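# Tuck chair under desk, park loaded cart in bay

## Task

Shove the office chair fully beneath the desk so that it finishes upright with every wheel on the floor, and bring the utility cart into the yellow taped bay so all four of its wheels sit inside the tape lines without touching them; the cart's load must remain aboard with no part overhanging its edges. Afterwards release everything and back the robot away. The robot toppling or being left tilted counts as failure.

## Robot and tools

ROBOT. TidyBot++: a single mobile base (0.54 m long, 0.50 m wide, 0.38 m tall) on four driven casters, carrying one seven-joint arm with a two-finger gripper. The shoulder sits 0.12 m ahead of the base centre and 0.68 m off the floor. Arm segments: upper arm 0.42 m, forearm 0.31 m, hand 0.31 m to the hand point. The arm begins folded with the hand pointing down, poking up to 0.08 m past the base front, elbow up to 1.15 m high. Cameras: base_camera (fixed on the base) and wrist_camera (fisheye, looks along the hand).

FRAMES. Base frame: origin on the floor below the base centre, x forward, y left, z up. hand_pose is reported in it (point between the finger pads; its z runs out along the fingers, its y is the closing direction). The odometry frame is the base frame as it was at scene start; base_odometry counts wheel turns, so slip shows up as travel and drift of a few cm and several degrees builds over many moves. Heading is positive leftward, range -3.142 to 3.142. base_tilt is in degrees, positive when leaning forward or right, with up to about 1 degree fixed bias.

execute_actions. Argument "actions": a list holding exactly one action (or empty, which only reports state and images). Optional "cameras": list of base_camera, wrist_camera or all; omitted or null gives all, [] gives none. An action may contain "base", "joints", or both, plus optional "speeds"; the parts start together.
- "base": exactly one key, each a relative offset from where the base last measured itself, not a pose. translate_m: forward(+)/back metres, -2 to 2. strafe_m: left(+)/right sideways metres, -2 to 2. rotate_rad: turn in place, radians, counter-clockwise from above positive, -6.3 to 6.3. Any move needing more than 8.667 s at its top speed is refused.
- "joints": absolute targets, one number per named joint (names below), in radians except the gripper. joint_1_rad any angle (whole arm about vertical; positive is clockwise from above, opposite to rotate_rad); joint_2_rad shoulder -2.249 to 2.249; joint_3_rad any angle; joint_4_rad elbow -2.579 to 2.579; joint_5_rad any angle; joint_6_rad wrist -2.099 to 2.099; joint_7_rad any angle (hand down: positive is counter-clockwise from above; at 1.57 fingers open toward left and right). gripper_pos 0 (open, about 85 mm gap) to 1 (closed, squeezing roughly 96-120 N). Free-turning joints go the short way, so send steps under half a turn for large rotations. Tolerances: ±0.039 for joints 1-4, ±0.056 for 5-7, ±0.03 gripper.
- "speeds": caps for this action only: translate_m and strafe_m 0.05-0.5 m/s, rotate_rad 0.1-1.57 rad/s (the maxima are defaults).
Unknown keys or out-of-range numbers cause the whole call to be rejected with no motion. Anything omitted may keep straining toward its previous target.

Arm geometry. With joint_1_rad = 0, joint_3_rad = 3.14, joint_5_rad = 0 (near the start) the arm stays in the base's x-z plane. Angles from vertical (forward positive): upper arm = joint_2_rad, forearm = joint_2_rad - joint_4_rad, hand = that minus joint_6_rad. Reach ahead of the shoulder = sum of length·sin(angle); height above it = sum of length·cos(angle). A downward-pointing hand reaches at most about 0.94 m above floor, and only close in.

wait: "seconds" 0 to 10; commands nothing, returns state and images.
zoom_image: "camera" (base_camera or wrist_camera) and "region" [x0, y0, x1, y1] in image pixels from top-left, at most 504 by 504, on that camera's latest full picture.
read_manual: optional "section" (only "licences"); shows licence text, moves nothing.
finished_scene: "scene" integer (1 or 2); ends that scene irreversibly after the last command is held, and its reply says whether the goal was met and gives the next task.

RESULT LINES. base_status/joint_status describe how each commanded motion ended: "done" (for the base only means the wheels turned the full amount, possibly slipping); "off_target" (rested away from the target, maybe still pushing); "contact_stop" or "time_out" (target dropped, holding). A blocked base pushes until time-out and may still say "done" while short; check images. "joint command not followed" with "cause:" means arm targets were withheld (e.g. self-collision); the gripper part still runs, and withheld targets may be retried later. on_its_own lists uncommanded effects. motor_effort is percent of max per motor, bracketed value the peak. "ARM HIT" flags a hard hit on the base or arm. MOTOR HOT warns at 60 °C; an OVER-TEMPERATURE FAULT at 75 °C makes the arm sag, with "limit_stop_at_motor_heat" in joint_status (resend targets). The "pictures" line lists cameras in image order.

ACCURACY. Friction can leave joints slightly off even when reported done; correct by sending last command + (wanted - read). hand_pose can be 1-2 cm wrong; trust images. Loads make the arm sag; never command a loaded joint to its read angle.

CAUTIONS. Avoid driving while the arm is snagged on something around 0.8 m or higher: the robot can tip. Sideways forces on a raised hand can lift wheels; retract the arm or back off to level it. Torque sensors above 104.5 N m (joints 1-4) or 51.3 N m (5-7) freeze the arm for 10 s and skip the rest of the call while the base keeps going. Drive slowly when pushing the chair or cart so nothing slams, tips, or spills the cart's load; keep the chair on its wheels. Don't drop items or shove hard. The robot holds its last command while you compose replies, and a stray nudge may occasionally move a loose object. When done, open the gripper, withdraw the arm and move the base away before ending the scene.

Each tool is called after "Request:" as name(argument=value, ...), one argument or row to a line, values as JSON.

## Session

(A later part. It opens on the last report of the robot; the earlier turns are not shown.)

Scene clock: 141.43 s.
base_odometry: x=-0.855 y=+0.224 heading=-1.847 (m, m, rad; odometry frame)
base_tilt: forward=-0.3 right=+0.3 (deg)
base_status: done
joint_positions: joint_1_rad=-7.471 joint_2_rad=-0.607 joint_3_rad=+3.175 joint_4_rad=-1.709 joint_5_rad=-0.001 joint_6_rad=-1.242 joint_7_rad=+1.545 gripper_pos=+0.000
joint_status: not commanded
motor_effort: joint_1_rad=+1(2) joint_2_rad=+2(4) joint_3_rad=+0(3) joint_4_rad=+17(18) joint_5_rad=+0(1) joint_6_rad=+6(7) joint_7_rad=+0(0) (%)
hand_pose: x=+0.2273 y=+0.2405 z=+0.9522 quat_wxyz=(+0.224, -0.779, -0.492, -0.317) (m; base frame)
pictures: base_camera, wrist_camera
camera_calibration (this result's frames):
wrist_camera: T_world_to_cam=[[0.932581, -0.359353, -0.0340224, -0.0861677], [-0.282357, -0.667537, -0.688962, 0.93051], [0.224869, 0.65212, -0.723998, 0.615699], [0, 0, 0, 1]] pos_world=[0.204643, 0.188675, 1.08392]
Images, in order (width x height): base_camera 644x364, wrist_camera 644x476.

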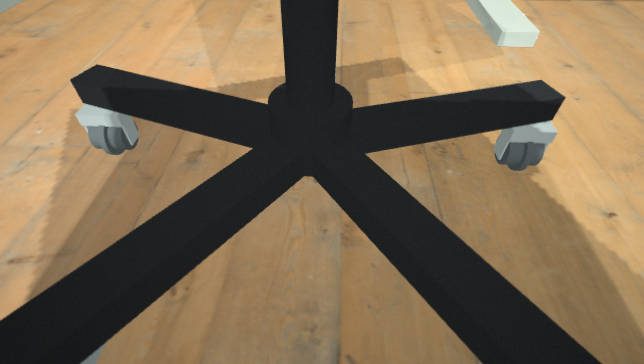

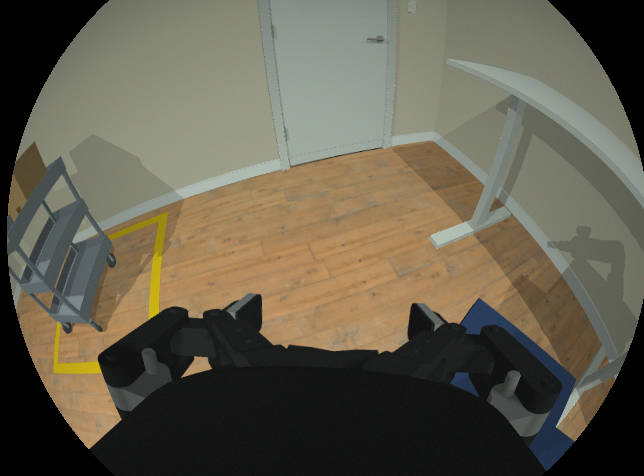

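Request:
execute_actions(
  actions=[
    {"base":{"rotate_rad":0.3},"speeds":{"rotate_rad":0.2},"joints":{"joint_1_rad":-0.9,"joint_2_rad":-0.9,"joint_4_rad":-1.5,"joint_6_rad":-1.8}},
  ],
  cameras=[],
)

Request:
execute_actions(
  actions=[
    {"base":{"translate_m":0.4},"speeds":{"translate_m":0.15}},
  ],
)

Scene clock: 145.93 s.
base_odometry: x=-0.855 y=+0.223 heading=-1.548 (m, m, rad; odometry frame)
base_tilt: forward=-0.3 right=+0.3 (deg)
base_status: done
joint_positions: joint_1_rad=-7.196 joint_2_rad=-0.905 joint_3_rad=+3.175 joint_4_rad=-1.511 joint_5_rad=-0.001 joint_6_rad=-1.763 joint_7_rad=+1.545 gripper_pos=+0.000
joint_status: all done
motor_effort: joint_1_rad=+1(1) joint_2_rad=+15(18) joint_3_rad=+0(1) joint_4_rad=+13(19) joint_5_rad=+0(1) joint_6_rad=+6(6) joint_7_rad=+0(0) (%)
hand_pose: x=+0.1651 y=+0.0474 z=+0.9774 quat_wxyz=(+0.178, -0.843, -0.385, -0.332) (m; base frame)
pictures: none
No camera images: the call's "cameras" was empty. Leave "cameras" out to get every camera's image.

Scene clock: 149.27 s.
base_odometry: x=-0.846 y=-0.177 heading=-1.547 (m, m, rad; odometry frame)
base_tilt: forward=-0.3 right=+0.3 (deg)
base_status: done
joint_positions: joint_1_rad=-7.194 joint_2_rad=-0.903 joint_3_rad=+3.175 joint_4_rad=-1.511 joint_5_rad=-0.001 joint_6_rad=-1.763 joint_7_rad=+1.545 gripper_pos=+0.000
joint_status: not commanded
motor_effort: joint_1_rad=+1(3) joint_2_rad=+15(17) joint_3_rad=+0(2) joint_4_rad=+13(14) joint_5_rad=+0(1) joint_6_rad=+6(7) joint_7_rad=+0(0) (%)
hand_pose: x=+0.1654 y=+0.0476 z=+0.9773 quat_wxyz=(+0.177, -0.843, -0.384, -0.332) (m; base frame)
pictures: base_camera, wrist_camera
camera_calibration (this result's frames):
wrist_camera: T_world_to_cam=[[0.802371, -0.595338, -0.0421177, -0.0561901], [-0.46498, -0.579318, -0.669465, 0.808566], [0.374158, 0.556744, -0.741648, 0.77066], [0, 0, 0, 1]] pos_world=[0.132703, 0.00590501, 1.1105]
Images, in order (width x height): base_camera 644x364, wrist_camera 644x476.

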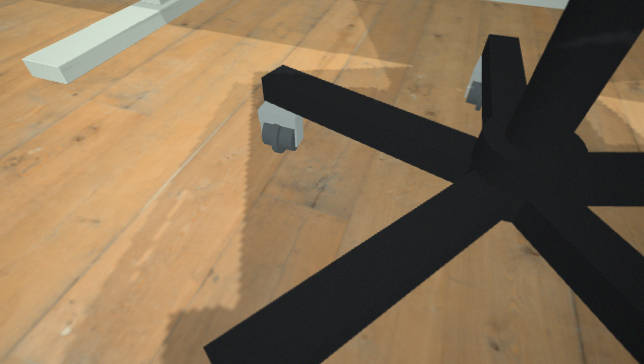

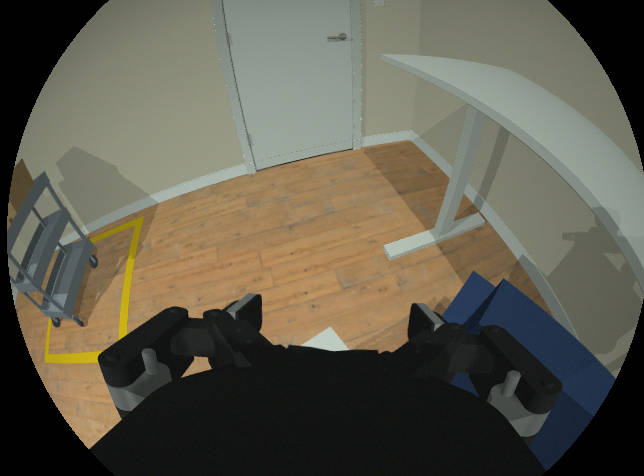

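Request:
execute_actions(
  actions=[
    {"base":{"translate_m":-0.25}},
  ],
  cameras=[],
)

Request:
execute_actions(
  actions=[
    {"base":{"rotate_rad":-0.35},"joints":{"joint_1_rad":0}},
  ],
)

Scene clock: 153.70 s.
base_odometry: x=-0.852 y=+0.074 heading=-1.546 (m, m, rad; odometry frame)
base_tilt: forward=-0.3 right=+0.3 (deg)
base_status: done
joint_positions: joint_1_rad=-7.190 joint_2_rad=-0.903 joint_3_rad=+3.174 joint_4_rad=-1.511 joint_5_rad=-0.001 joint_6_rad=-1.763 joint_7_rad=+1.545 gripper_pos=+0.000
joint_status: not commanded
motor_effort: joint_1_rad=+1(1) joint_2_rad=+15(18) joint_3_rad=+0(2) joint_4_rad=+13(14) joint_5_rad=+0(1) joint_6_rad=+6(6) joint_7_rad=+0(0) (%)
hand_pose: x=+0.1656 y=+0.0475 z=+0.9773 quat_wxyz=(+0.177, -0.844, -0.383, -0.332) (m; base frame)
pictures: none
No camera images: the call's "cameras" was empty. Leave "cameras" out to get every camera's image.

Scene clock: 155.87 s.
base_odometry: x=-0.852 y=+0.074 heading=-1.895 (m, m, rad; odometry frame)
base_tilt: forward=-0.3 right=+0.3 (deg)
base_status: done
joint_positions: joint_1_rad=-6.297 joint_2_rad=-0.903 joint_3_rad=+3.174 joint_4_rad=-1.511 joint_5_rad=-0.001 joint_6_rad=-1.763 joint_7_rad=+1.545 gripper_pos=+0.000
joint_status: all done
motor_effort: joint_1_rad=+1(1) joint_2_rad=+15(16) joint_3_rad=+0(1) joint_4_rad=+13(13) joint_5_rad=+0(0) joint_6_rad=+6(6) joint_7_rad=+0(0) (%)
hand_pose: x=+0.1852 y=-0.0065 z=+0.9773 quat_wxyz=(+0.016, -0.926, +0.019, -0.376) (m; base frame)
pictures: base_camera, wrist_camera
camera_calibration (this result's frames):
wrist_camera: T_world_to_cam=[[0.0352747, -0.9985, -0.0418859, 0.0349357], [-0.742876, 0.00183755, -0.669427, 0.84165], [0.668499, 0.0547298, -0.741696, 0.735673], [0, 0, 0, 1]] pos_world=[0.132212, -0.00692663, 1.11053]
Images, in order (width x height): base_camera 644x364, wrist_camera 644x476.

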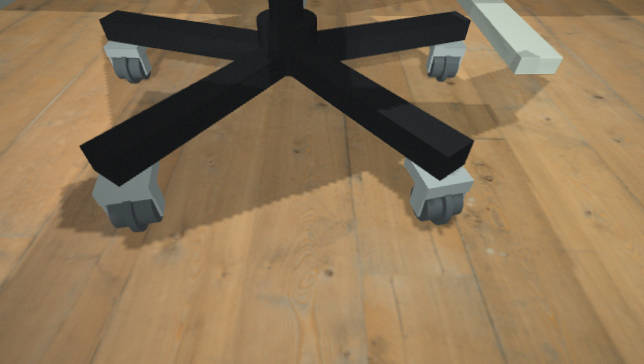

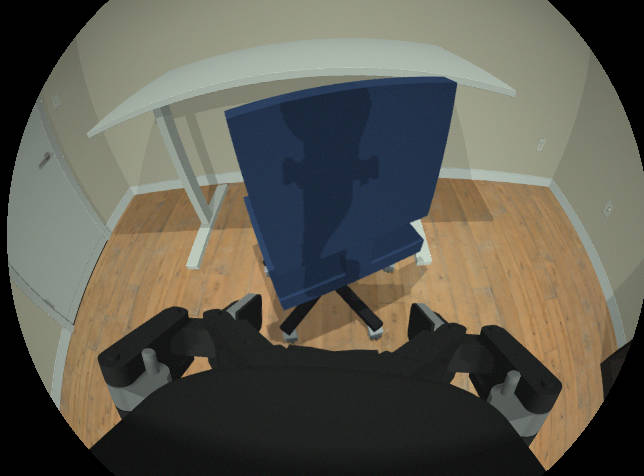

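Request:
execute_actions(
  actions=[
    {"base":{"translate_m":-0.06},"joints":{"joint_1_rad":-0.35,"joint_2_rad":-0.7,"joint_4_rad":-2.5,"joint_6_rad":-0.2,"gripper_pos":1}},
  ],
  cameras=[],
)

Request:
execute_actions(
  actions=[
    {"base":{"translate_m":0.2},"speeds":{"translate_m":0.08}},
  ],
)

Scene clock: 161.67 s.
base_odometry: x=-0.833 y=+0.131 heading=-1.896 (m, m, rad; odometry frame)
base_tilt: forward=-0.3 right=+0.3 (deg)
base_status: done
joint_positions: joint_1_rad=-6.616 joint_2_rad=-0.713 joint_3_rad=+3.174 joint_4_rad=-2.486 joint_5_rad=-0.001 joint_6_rad=-0.243 joint_7_rad=+1.545 gripper_pos=+0.999
joint_status: all done
motor_effort: joint_1_rad=+1(1) joint_2_rad=+3(16) joint_3_rad=+0(1) joint_4_rad=+20(21) joint_5_rad=+0(1) joint_6_rad=+8(8) joint_7_rad=+0(0) (%)
hand_pose: x=+0.4184 y=+0.0942 z=+0.8030 quat_wxyz=(+0.098, -0.838, -0.113, -0.524) (m; base frame)
pictures: none
No camera images: the call's "cameras" was empty. Leave "cameras" out to get every camera's image.

Scene clock: 164.70 s.
base_odometry: x=-0.897 y=-0.059 heading=-1.897 (m, m, rad; odometry frame)
base_tilt: forward=-0.3 right=+0.2 (deg)
base_status: done
joint_positions: joint_1_rad=-6.644 joint_2_rad=-0.711 joint_3_rad=+3.162 joint_4_rad=-2.512 joint_5_rad=-0.001 joint_6_rad=-0.243 joint_7_rad=+1.545 gripper_pos=+0.999
joint_status: not commanded
motor_effort: joint_1_rad=+3(7) joint_2_rad=+5(10) joint_3_rad=+2(6) joint_4_rad=+21(26) joint_5_rad=+1(2) joint_6_rad=+10(14) joint_7_rad=+0(0) (%)
hand_pose: x=+0.4095 y=+0.1044 z=+0.7869 quat_wxyz=(+0.102, -0.843, -0.132, -0.511) (m; base frame)
pictures: base_camera, wrist_camera
camera_calibration (this result's frames):
wrist_camera: T_world_to_cam=[[0.379358, -0.925117, -0.0156743, -0.0393945], [-0.457817, -0.17296, -0.87206, 0.941567], [0.804046, 0.337999, -0.489148, 0.154606], [0, 0, 0, 1]] pos_world=[0.321699, 0.0741517, 0.89611]
Images, in order (width x height): base_camera 644x364, wrist_camera 644x476.

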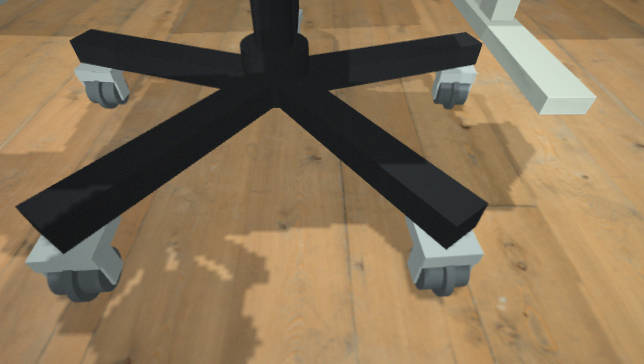

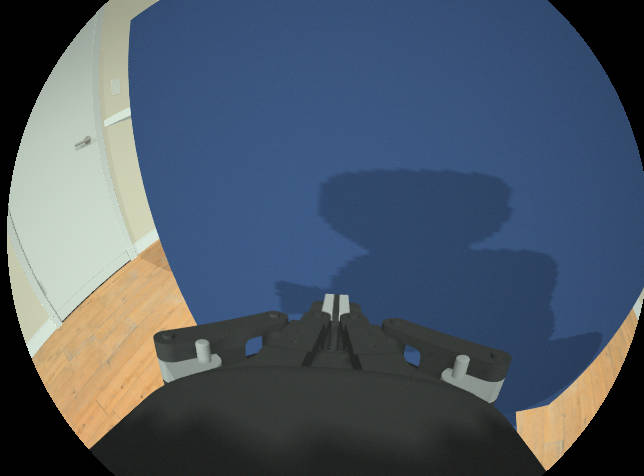

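Request:
execute_actions(
  actions=[
    {"base":{"translate_m":-0.08}},
  ],
  cameras=[],
)

Request:
execute_actions(
  actions=[
    {"base":{"strafe_m":0.11}},
  ],
  cameras=[],
)

Request:
execute_actions(
  actions=[
    {"base":{"translate_m":0.17},"speeds":{"translate_m":0.08}},
  ],
  cameras=[],
)

Request:
execute_actions(
  actions=[
    {"joints":{"joint_1_rad":0,"joint_2_rad":-0.9,"joint_4_rad":-1.5,"joint_6_rad":-1.9}},
  ],
)

Scene clock: 169.00 s.
base_odometry: x=-0.871 y=+0.017 heading=-1.897 (m, m, rad; odometry frame)
base_tilt: forward=-0.3 right=+0.3 (deg)
base_status: done
joint_positions: joint_1_rad=-6.642 joint_2_rad=-0.704 joint_3_rad=+3.167 joint_4_rad=-2.506 joint_5_rad=-0.001 joint_6_rad=-0.243 joint_7_rad=+1.545 gripper_pos=+0.999
joint_status: not commanded
motor_effort: joint_1_rad=+1(4) joint_2_rad=+3(5) joint_3_rad=+0(3) joint_4_rad=+19(22) joint_5_rad=+0(1) joint_6_rad=+8(10) joint_7_rad=+0(0) (%)
hand_pose: x=+0.4123 y=+0.1030 z=+0.7884 quat_wxyz=(+0.102, -0.844, -0.129, -0.511) (m; base frame)
pictures: none
No camera images: the call's "cameras" was empty. Leave "cameras" out to get every camera's image.

Scene clock: 170.30 s.
base_odometry: x=-0.767 y=-0.019 heading=-1.897 (m, m, rad; odometry frame)
base_tilt: forward=-0.3 right=+0.2 (deg)
base_status: done
joint_positions: joint_1_rad=-6.642 joint_2_rad=-0.704 joint_3_rad=+3.167 joint_4_rad=-2.506 joint_5_rad=-0.001 joint_6_rad=-0.242 joint_7_rad=+1.545 gripper_pos=+0.999
joint_status: not commanded
motor_effort: joint_1_rad=+1(1) joint_2_rad=+3(4) joint_3_rad=+0(1) joint_4_rad=+20(20) joint_5_rad=+0(0) joint_6_rad=+8(8) joint_7_rad=+0(0) (%)
hand_pose: x=+0.4124 y=+0.1030 z=+0.7885 quat_wxyz=(+0.102, -0.844, -0.129, -0.511) (m; base frame)
pictures: none
No camera images: the call's "cameras" was empty. Leave "cameras" out to get every camera's image.

Scene clock: 172.93 s.
base_odometry: x=-0.821 y=-0.180 heading=-1.897 (m, m, rad; odometry frame)
base_tilt: forward=-0.3 right=+0.3 (deg)
base_status: done
joint_positions: joint_1_rad=-6.666 joint_2_rad=-0.708 joint_3_rad=+3.141 joint_4_rad=-2.512 joint_5_rad=-0.001 joint_6_rad=-0.242 joint_7_rad=+1.545 gripper_pos=+0.999
joint_status: not commanded
motor_effort: joint_1_rad=+6(11) joint_2_rad=+3(7) joint_3_rad=+5(11) joint_4_rad=+22(26) joint_5_rad=+2(4) joint_6_rad=+9(14) joint_7_rad=+0(0) (%)
hand_pose: x=+0.4052 y=+0.1169 z=+0.7864 quat_wxyz=(+0.106, -0.840, -0.152, -0.510) (m; base frame)
pictures: none
No camera images: the call's "cameras" was empty. Leave "cameras" out to get every camera's image.

Scene clock: 175.33 s.
base_odometry: x=-0.821 y=-0.180 heading=-1.897 (m, m, rad; odometry frame)
base_tilt: forward=-0.3 right=+0.3 (deg)
base_status: not commanded
joint_positions: joint_1_rad=-6.300 joint_2_rad=-0.892 joint_3_rad=+3.166 joint_4_rad=-1.513 joint_5_rad=-0.007 joint_6_rad=-1.860 joint_7_rad=+1.545 gripper_pos=+0.999
joint_status: all done
motor_effort: joint_1_rad=+1(8) joint_2_rad=+15(17) joint_3_rad=+0(9) joint_4_rad=+13(27) joint_5_rad=+0(5) joint_6_rad=+6(13) joint_7_rad=+0(0) (%)
hand_pose: x=+0.1657 y=-0.0016 z=+0.9561 quat_wxyz=(+0.016, -0.946, +0.012, -0.324) (m; base frame)
pictures: base_camera, wrist_camera
camera_calibration (this result's frames):
wrist_camera: T_world_to_cam=[[0.0466445, -0.997968, -0.0434088, 0.0392514], [-0.811836, -0.0125533, -0.58375, 0.742416], [0.582019, 0.0624696, -0.810772, 0.813131], [0, 0, 0, 1]] pos_world=[0.127632, -0.00230448, 1.09435]
Images, in order (width x height): base_camera 644x364, wrist_camera 644x476.

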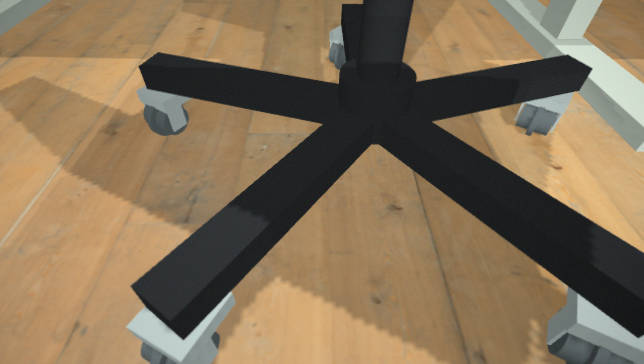

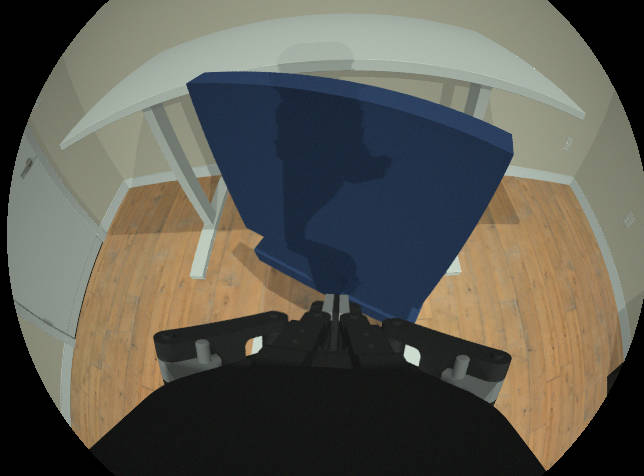

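Request:
execute_actions(
  actions=[
    {"base":{"translate_m":-0.2}},
  ],
  cameras=[],
)

Request:
execute_actions(
  actions=[
    {"base":{"strafe_m":-0.06},"joints":{"joint_1_rad":0.35,"joint_2_rad":-0.7,"joint_4_rad":-2.5,"joint_6_rad":-0.2}},
  ],
  cameras=[],
)

Request:
execute_actions(
  actions=[
    {"base":{"translate_m":0.16},"speeds":{"translate_m":0.08}},
  ],
  cameras=[],
)

Request:
execute_actions(
  actions=[
    {"base":{"translate_m":-0.05},"joints":{"joint_1_rad":0,"joint_2_rad":-1.0,"joint_4_rad":-1.5,"joint_6_rad":-1.9}},
  ],
)

Scene clock: 180.37 s.
base_odometry: x=-0.757 y=+0.010 heading=-1.897 (m, m, rad; odometry frame)
base_tilt: forward=-0.3 right=+0.3 (deg)
base_status: done
joint_positions: joint_1_rad=-6.298 joint_2_rad=-0.903 joint_3_rad=+3.167 joint_4_rad=-1.512 joint_5_rad=-0.007 joint_6_rad=-1.860 joint_7_rad=+1.545 gripper_pos=+0.999
joint_status: not commanded
motor_effort: joint_1_rad=+1(2) joint_2_rad=+15(18) joint_3_rad=+0(2) joint_4_rad=+13(13) joint_5_rad=+0(1) joint_6_rad=+6(6) joint_7_rad=+0(0) (%)
hand_pose: x=+0.1626 y=-0.0019 z=+0.9571 quat_wxyz=(+0.016, -0.944, +0.013, -0.330) (m; base frame)
pictures: none
No camera images: the call's "cameras" was empty. Leave "cameras" out to get every camera's image.

Scene clock: 182.77 s.
base_odometry: x=-0.814 y=+0.029 heading=-1.897 (m, m, rad; odometry frame)
base_tilt: forward=-0.3 right=+0.3 (deg)
base_status: done
joint_positions: joint_1_rad=-5.950 joint_2_rad=-0.714 joint_3_rad=+3.169 joint_4_rad=-2.486 joint_5_rad=-0.007 joint_6_rad=-0.243 joint_7_rad=+1.545 gripper_pos=+0.999
joint_status: all done
motor_effort: joint_1_rad=+1(3) joint_2_rad=+3(16) joint_3_rad=+0(2) joint_4_rad=+20(21) joint_5_rad=+0(1) joint_6_rad=+8(8) joint_7_rad=+0(0) (%)
hand_pose: x=+0.4133 y=-0.1091 z=+0.8032 quat_wxyz=(-0.077, -0.829, +0.167, -0.528) (m; base frame)
pictures: none
No camera images: the call's "cameras" was empty. Leave "cameras" out to get every camera's image.

Scene clock: 185.30 s.
base_odometry: x=-0.865 y=-0.122 heading=-1.897 (m, m, rad; odometry frame)
base_tilt: forward=-0.3 right=+0.3 (deg)
base_status: done
joint_positions: joint_1_rad=-5.914 joint_2_rad=-0.716 joint_3_rad=+3.195 joint_4_rad=-2.494 joint_5_rad=-0.006 joint_6_rad=-0.241 joint_7_rad=+1.545 gripper_pos=+0.999
joint_status: not commanded
motor_effort: joint_1_rad=-2(7) joint_2_rad=+6(9) joint_3_rad=-4(8) joint_4_rad=+20(23) joint_5_rad=-1(3) joint_6_rad=+8(12) joint_7_rad=+0(0) (%)
hand_pose: x=+0.4048 y=-0.1266 z=+0.8001 quat_wxyz=(-0.085, -0.824, +0.194, -0.526) (m; base frame)
pictures: none
No camera images: the call's "cameras" was empty. Leave "cameras" out to get every camera's image.

Scene clock: 187.70 s.
base_odometry: x=-0.849 y=-0.075 heading=-1.897 (m, m, rad; odometry frame)
base_tilt: forward=-0.3 right=+0.3 (deg)
base_status: done
joint_positions: joint_1_rad=-6.267 joint_2_rad=-0.993 joint_3_rad=+3.186 joint_4_rad=-1.513 joint_5_rad=-0.006 joint_6_rad=-1.860 joint_7_rad=+1.545 gripper_pos=+0.999
joint_status: all done
motor_effort: joint_1_rad=+1(2) joint_2_rad=+18(18) joint_3_rad=+0(4) joint_4_rad=+12(21) joint_5_rad=+0(1) joint_6_rad=+6(8) joint_7_rad=+0(0) (%)
hand_pose: x=+0.1376 y=-0.0078 z=+0.9596 quat_wxyz=(+0.017, -0.927, +0.036, -0.372) (m; base frame)
pictures: base_camera, wrist_camera
camera_calibration (this result's frames):
wrist_camera: T_world_to_cam=[[0.00586897, -0.998373, -0.0567161, 0.0528173], [-0.748178, 0.0332468, -0.662665, 0.788888], [0.663472, 0.0463229, -0.746766, 0.75993], [0, 0, 0, 1]] pos_world=[0.0857261, -0.0086988, 1.09325]
Images, in order (width x height): base_camera 644x364, wrist_camera 644x476.

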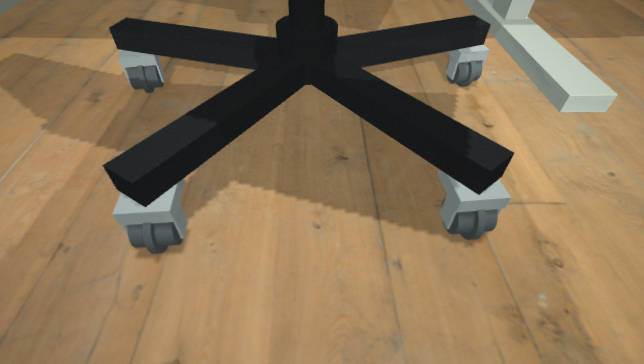

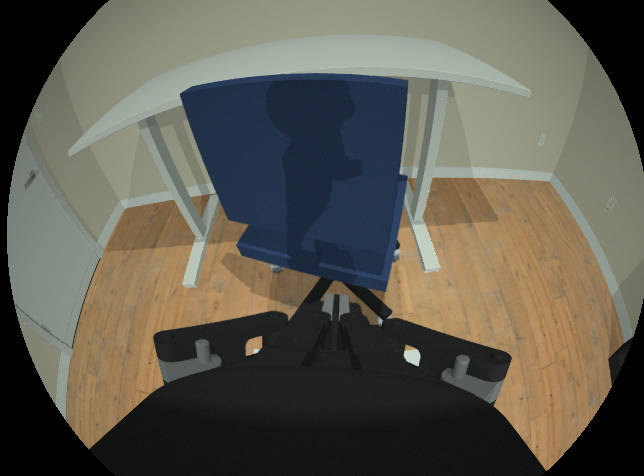

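Request:
execute_actions(
  actions=[
    {"base":{"translate_m":0.42},"speeds":{"translate_m":0.1}},
  ],
)

Scene clock: 194.03 s.
base_odometry: x=-0.983 y=-0.472 heading=-1.897 (m, m, rad; odometry frame)
base_tilt: forward=-0.3 right=+0.3 (deg)
base_status: done
joint_positions: joint_1_rad=-6.267 joint_2_rad=-0.997 joint_3_rad=+3.186 joint_4_rad=-1.512 joint_5_rad=-0.006 joint_6_rad=-1.860 joint_7_rad=+1.545 gripper_pos=+0.999
joint_status: not commanded
motor_effort: joint_1_rad=+1(2) joint_2_rad=+17(22) joint_3_rad=+0(1) joint_4_rad=+11(12) joint_5_rad=+0(1) joint_6_rad=+6(7) joint_7_rad=+0(0) (%)
hand_pose: x=+0.1364 y=-0.0078 z=+0.9598 quat_wxyz=(+0.017, -0.927, +0.035, -0.374) (m; base frame)
pictures: base_camera, wrist_camera
camera_calibration (this result's frames):
wrist_camera: T_world_to_cam=[[0.00703973, -0.998378, -0.0565029, 0.0525347], [-0.745367, 0.0324287, -0.665865, 0.790782], [0.666617, 0.0468029, -0.74393, 0.757701], [0, 0, 0, 1]] pos_world=[0.0839573, -0.00865718, 1.0932]
Images, in order (width x height): base_camera 644x364, wrist_camera 644x476.

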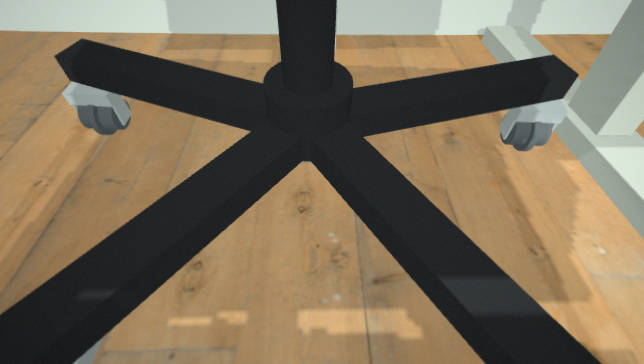

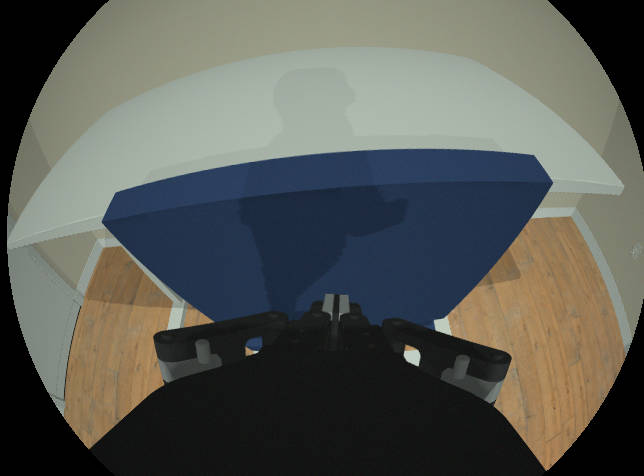

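Request:
execute_actions(
  actions=[
    {"base":{"translate_m":0.04},"speeds":{"translate_m":0.05}},
  ],
)

Request:
execute_actions(
  actions=[
    {"base":{"translate_m":-0.6}},
  ],
  cameras=[],
)

Request:
execute_actions(
  actions=[
    {"base":{"strafe_m":0.8},"joints":{"joint_1_rad":0.6,"joint_6_rad":-1.5}},
  ],
)

Scene clock: 197.73 s.
base_odometry: x=-0.996 y=-0.509 heading=-1.897 (m, m, rad; odometry frame)
base_tilt: forward=-0.3 right=+0.3 (deg)
base_status: done
joint_positions: joint_1_rad=-6.267 joint_2_rad=-0.998 joint_3_rad=+3.186 joint_4_rad=-1.512 joint_5_rad=-0.006 joint_6_rad=-1.860 joint_7_rad=+1.545 gripper_pos=+0.999
joint_status: not commanded
motor_effort: joint_1_rad=+1(1) joint_2_rad=+18(21) joint_3_rad=+0(0) joint_4_rad=+12(13) joint_5_rad=+0(1) joint_6_rad=+6(7) joint_7_rad=+0(0) (%)
hand_pose: x=+0.1361 y=-0.0078 z=+0.9598 quat_wxyz=(+0.017, -0.926, +0.035, -0.374) (m; base frame)
pictures: base_camera, wrist_camera
camera_calibration (this result's frames):
wrist_camera: T_world_to_cam=[[0.00710228, -0.998379, -0.0564734, 0.0525071], [-0.744591, 0.032417, -0.666734, 0.791323], [0.667484, 0.0467849, -0.743153, 0.757085], [0, 0, 0, 1]] pos_world=[0.0834968, -0.0086505, 1.0932]
Images, in order (width x height): base_camera 644x364, wrist_camera 644x476.

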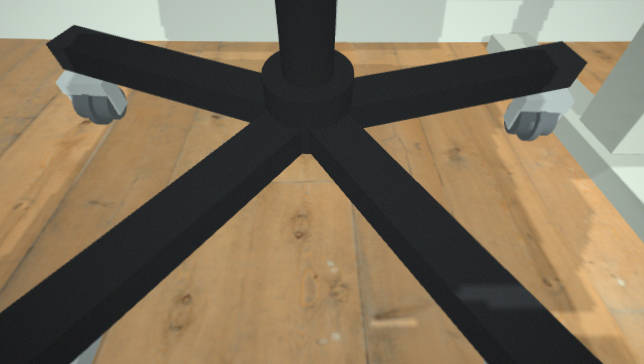

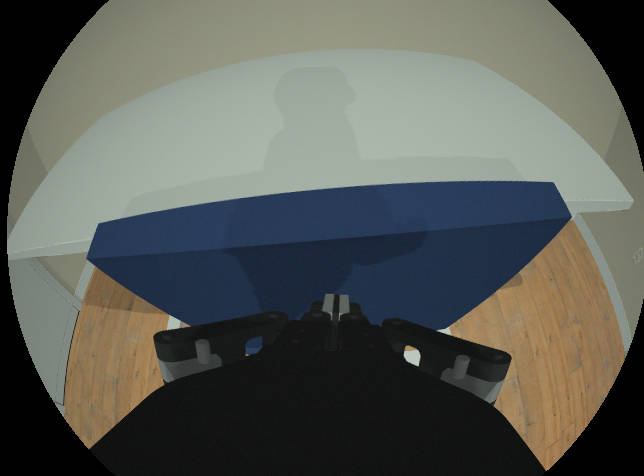

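Scene clock: 200.43 s.
base_odometry: x=-0.804 y=+0.059 heading=-1.896 (m, m, rad; odometry frame)
base_tilt: forward=-0.3 right=+0.3 (deg)
base_status: done
joint_positions: joint_1_rad=-6.269 joint_2_rad=-1.003 joint_3_rad=+3.184 joint_4_rad=-1.511 joint_5_rad=-0.006 joint_6_rad=-1.860 joint_7_rad=+1.545 gripper_pos=+0.999
joint_status: not commanded
motor_effort: joint_1_rad=+1(0) joint_2_rad=+18(21) joint_3_rad=+0(1) joint_4_rad=+12(13) joint_5_rad=+0(1) joint_6_rad=+6(7) joint_7_rad=+0(0) (%)
hand_pose: x=+0.1347 y=-0.0073 z=+0.9605 quat_wxyz=(+0.017, -0.925, +0.034, -0.377) (m; base frame)
pictures: none
No camera images: the call's "cameras" was empty. Leave "cameras" out to get every camera's image.

Scene clock: 203.40 s.
base_odometry: x=-0.046 y=-0.196 heading=-1.896 (m, m, rad; odometry frame)
base_tilt: forward=-0.3 right=+0.2 (deg)
base_status: done
joint_positions: joint_1_rad=-5.694 joint_2_rad=-1.003 joint_3_rad=+3.183 joint_4_rad=-1.511 joint_5_rad=-0.006 joint_6_rad=-1.543 joint_7_rad=+1.545 gripper_pos=+0.999
joint_status: all done
motor_effort: joint_1_rad=+1(4) joint_2_rad=+17(19) joint_3_rad=+0(1) joint_4_rad=+13(13) joint_5_rad=+0(1) joint_6_rad=+8(8) joint_7_rad=+0(0) (%)
hand_pose: x=+0.1749 y=-0.0503 z=+1.0393 quat_wxyz=(-0.133, -0.810, +0.275, -0.501) (m; base frame)
pictures: base_camera, wrist_camera
camera_calibration (this result's frames):
wrist_camera: T_world_to_cam=[[-0.53188, -0.84587, -0.0400948, 0.0991943], [-0.399637, 0.29247, -0.868765, 1.03727], [0.746589, -0.446055, -0.4936, 0.494285], [0, 0, 0, 1]] pos_world=[0.0982616, 0.00101449, 1.1491]
Images, in order (width x height): base_camera 644x364, wrist_camera 644x476.

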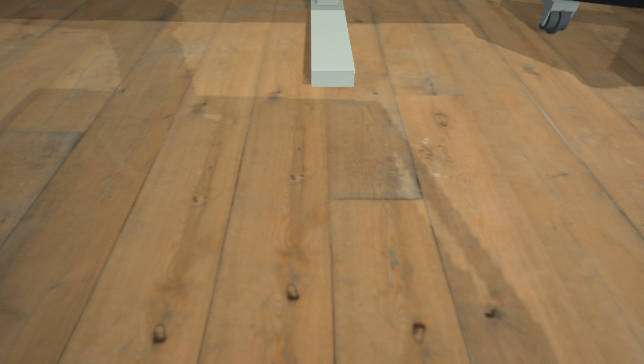

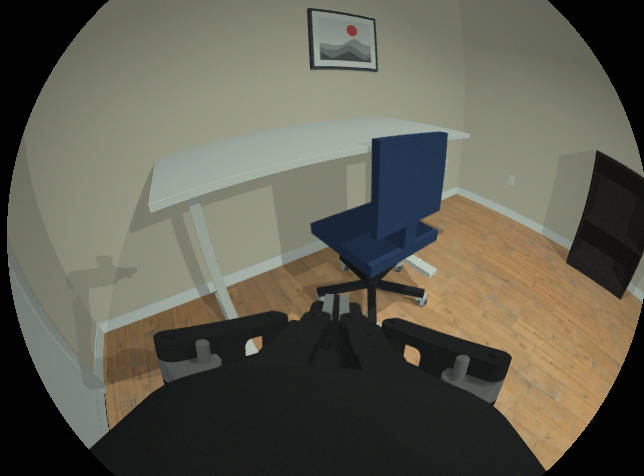

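Request:
execute_actions(
  actions=[
    {"joints":{"joint_1_rad":3.4,"joint_2_rad":0.2,"joint_4_rad":-2.2,"joint_6_rad":0.6}},
  ],
  cameras=["wrist_camera"],
)

Scene clock: 208.43 s.
base_odometry: x=-0.046 y=-0.196 heading=-1.896 (m, m, rad; odometry frame)
base_tilt: forward=-0.3 right=+0.3 (deg)
base_status: not commanded
joint_positions: joint_1_rad=-2.894 joint_2_rad=+0.189 joint_3_rad=+3.179 joint_4_rad=-2.183 joint_5_rad=-0.006 joint_6_rad=+0.555 joint_7_rad=+1.545 gripper_pos=+0.999
joint_status: all done
motor_effort: joint_1_rad=+1(1) joint_2_rad=-22(23) joint_3_rad=+0(2) joint_4_rad=+16(20) joint_5_rad=+0(1) joint_6_rad=+9(8) joint_7_rad=+0(0) (%)
hand_pose: x=-0.4575 y=+0.1671 z=+0.7936 quat_wxyz=(-0.610, +0.123, +0.779, +0.082) (m; base frame)
pictures: wrist_camera
camera_calibration (this result's frames):
wrist_camera: T_world_to_cam=[[0.2427, 0.970042, 0.01072, -0.0525888], [0.274151, -0.0579829, -0.959937, 0.946718], [-0.930558, 0.235915, -0.280011, -0.108645], [0, 0, 0, 1]] pos_world=[-0.347881, 0.131538, 0.878932]
Images, in order (width x height): wrist_camera 644x476.

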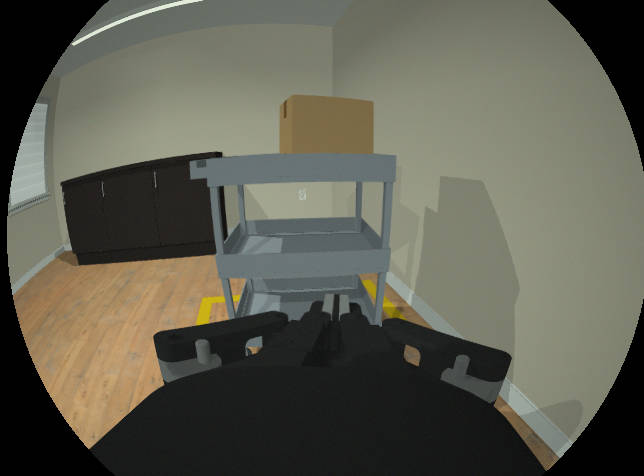

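Request:
execute_actions(
  actions=[
    {"base":{"rotate_rad":2.85},"joints":{"joint_6_rad":0}},
  ],
)

Scene clock: 212.07 s.
base_odometry: x=-0.046 y=-0.196 heading=+0.953 (m, m, rad; odometry frame)
base_tilt: forward=-0.3 right=+0.2 (deg)
base_status: done
joint_positions: joint_1_rad=-2.892 joint_2_rad=+0.194 joint_3_rad=+3.179 joint_4_rad=-2.192 joint_5_rad=-0.006 joint_6_rad=+0.024 joint_7_rad=+1.545 gripper_pos=+0.999
joint_status: all done
motor_effort: joint_1_rad=+1(0) joint_2_rad=-21(24) joint_3_rad=+0(1) joint_4_rad=+15(17) joint_5_rad=+0(0) joint_6_rad=+6(8) joint_7_rad=+0(0) (%)
hand_pose: x=-0.3761 y=+0.1446 z=+0.6442 quat_wxyz=(-0.376, +0.145, +0.914, +0.052) (m; base frame)
pictures: base_camera, wrist_camera
camera_calibration (this result's frames):
wrist_camera: T_world_to_cam=[[0.246854, 0.968968, -0.0127982, -0.0320005], [0.712547, -0.190447, -0.675283, 0.780367], [-0.656765, 0.157577, -0.737448, 0.339554], [0, 0, 0, 1]] pos_world=[-0.325141, 0.12612, 0.776962]
Images, in order (width x height): base_camera 644x364, wrist_camera 644x476.

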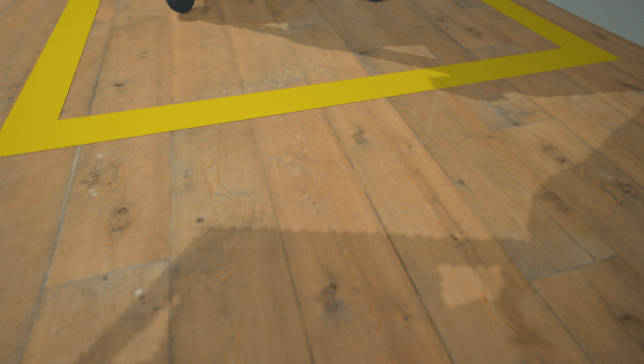

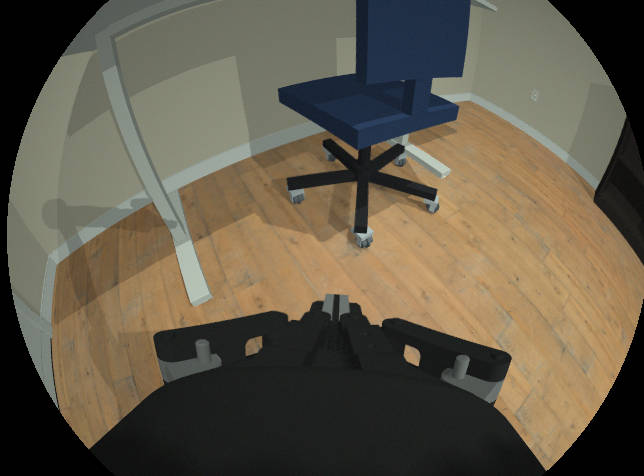

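Request:
finished_scene(
  scene=1,
)

The scene is finished: the task was done.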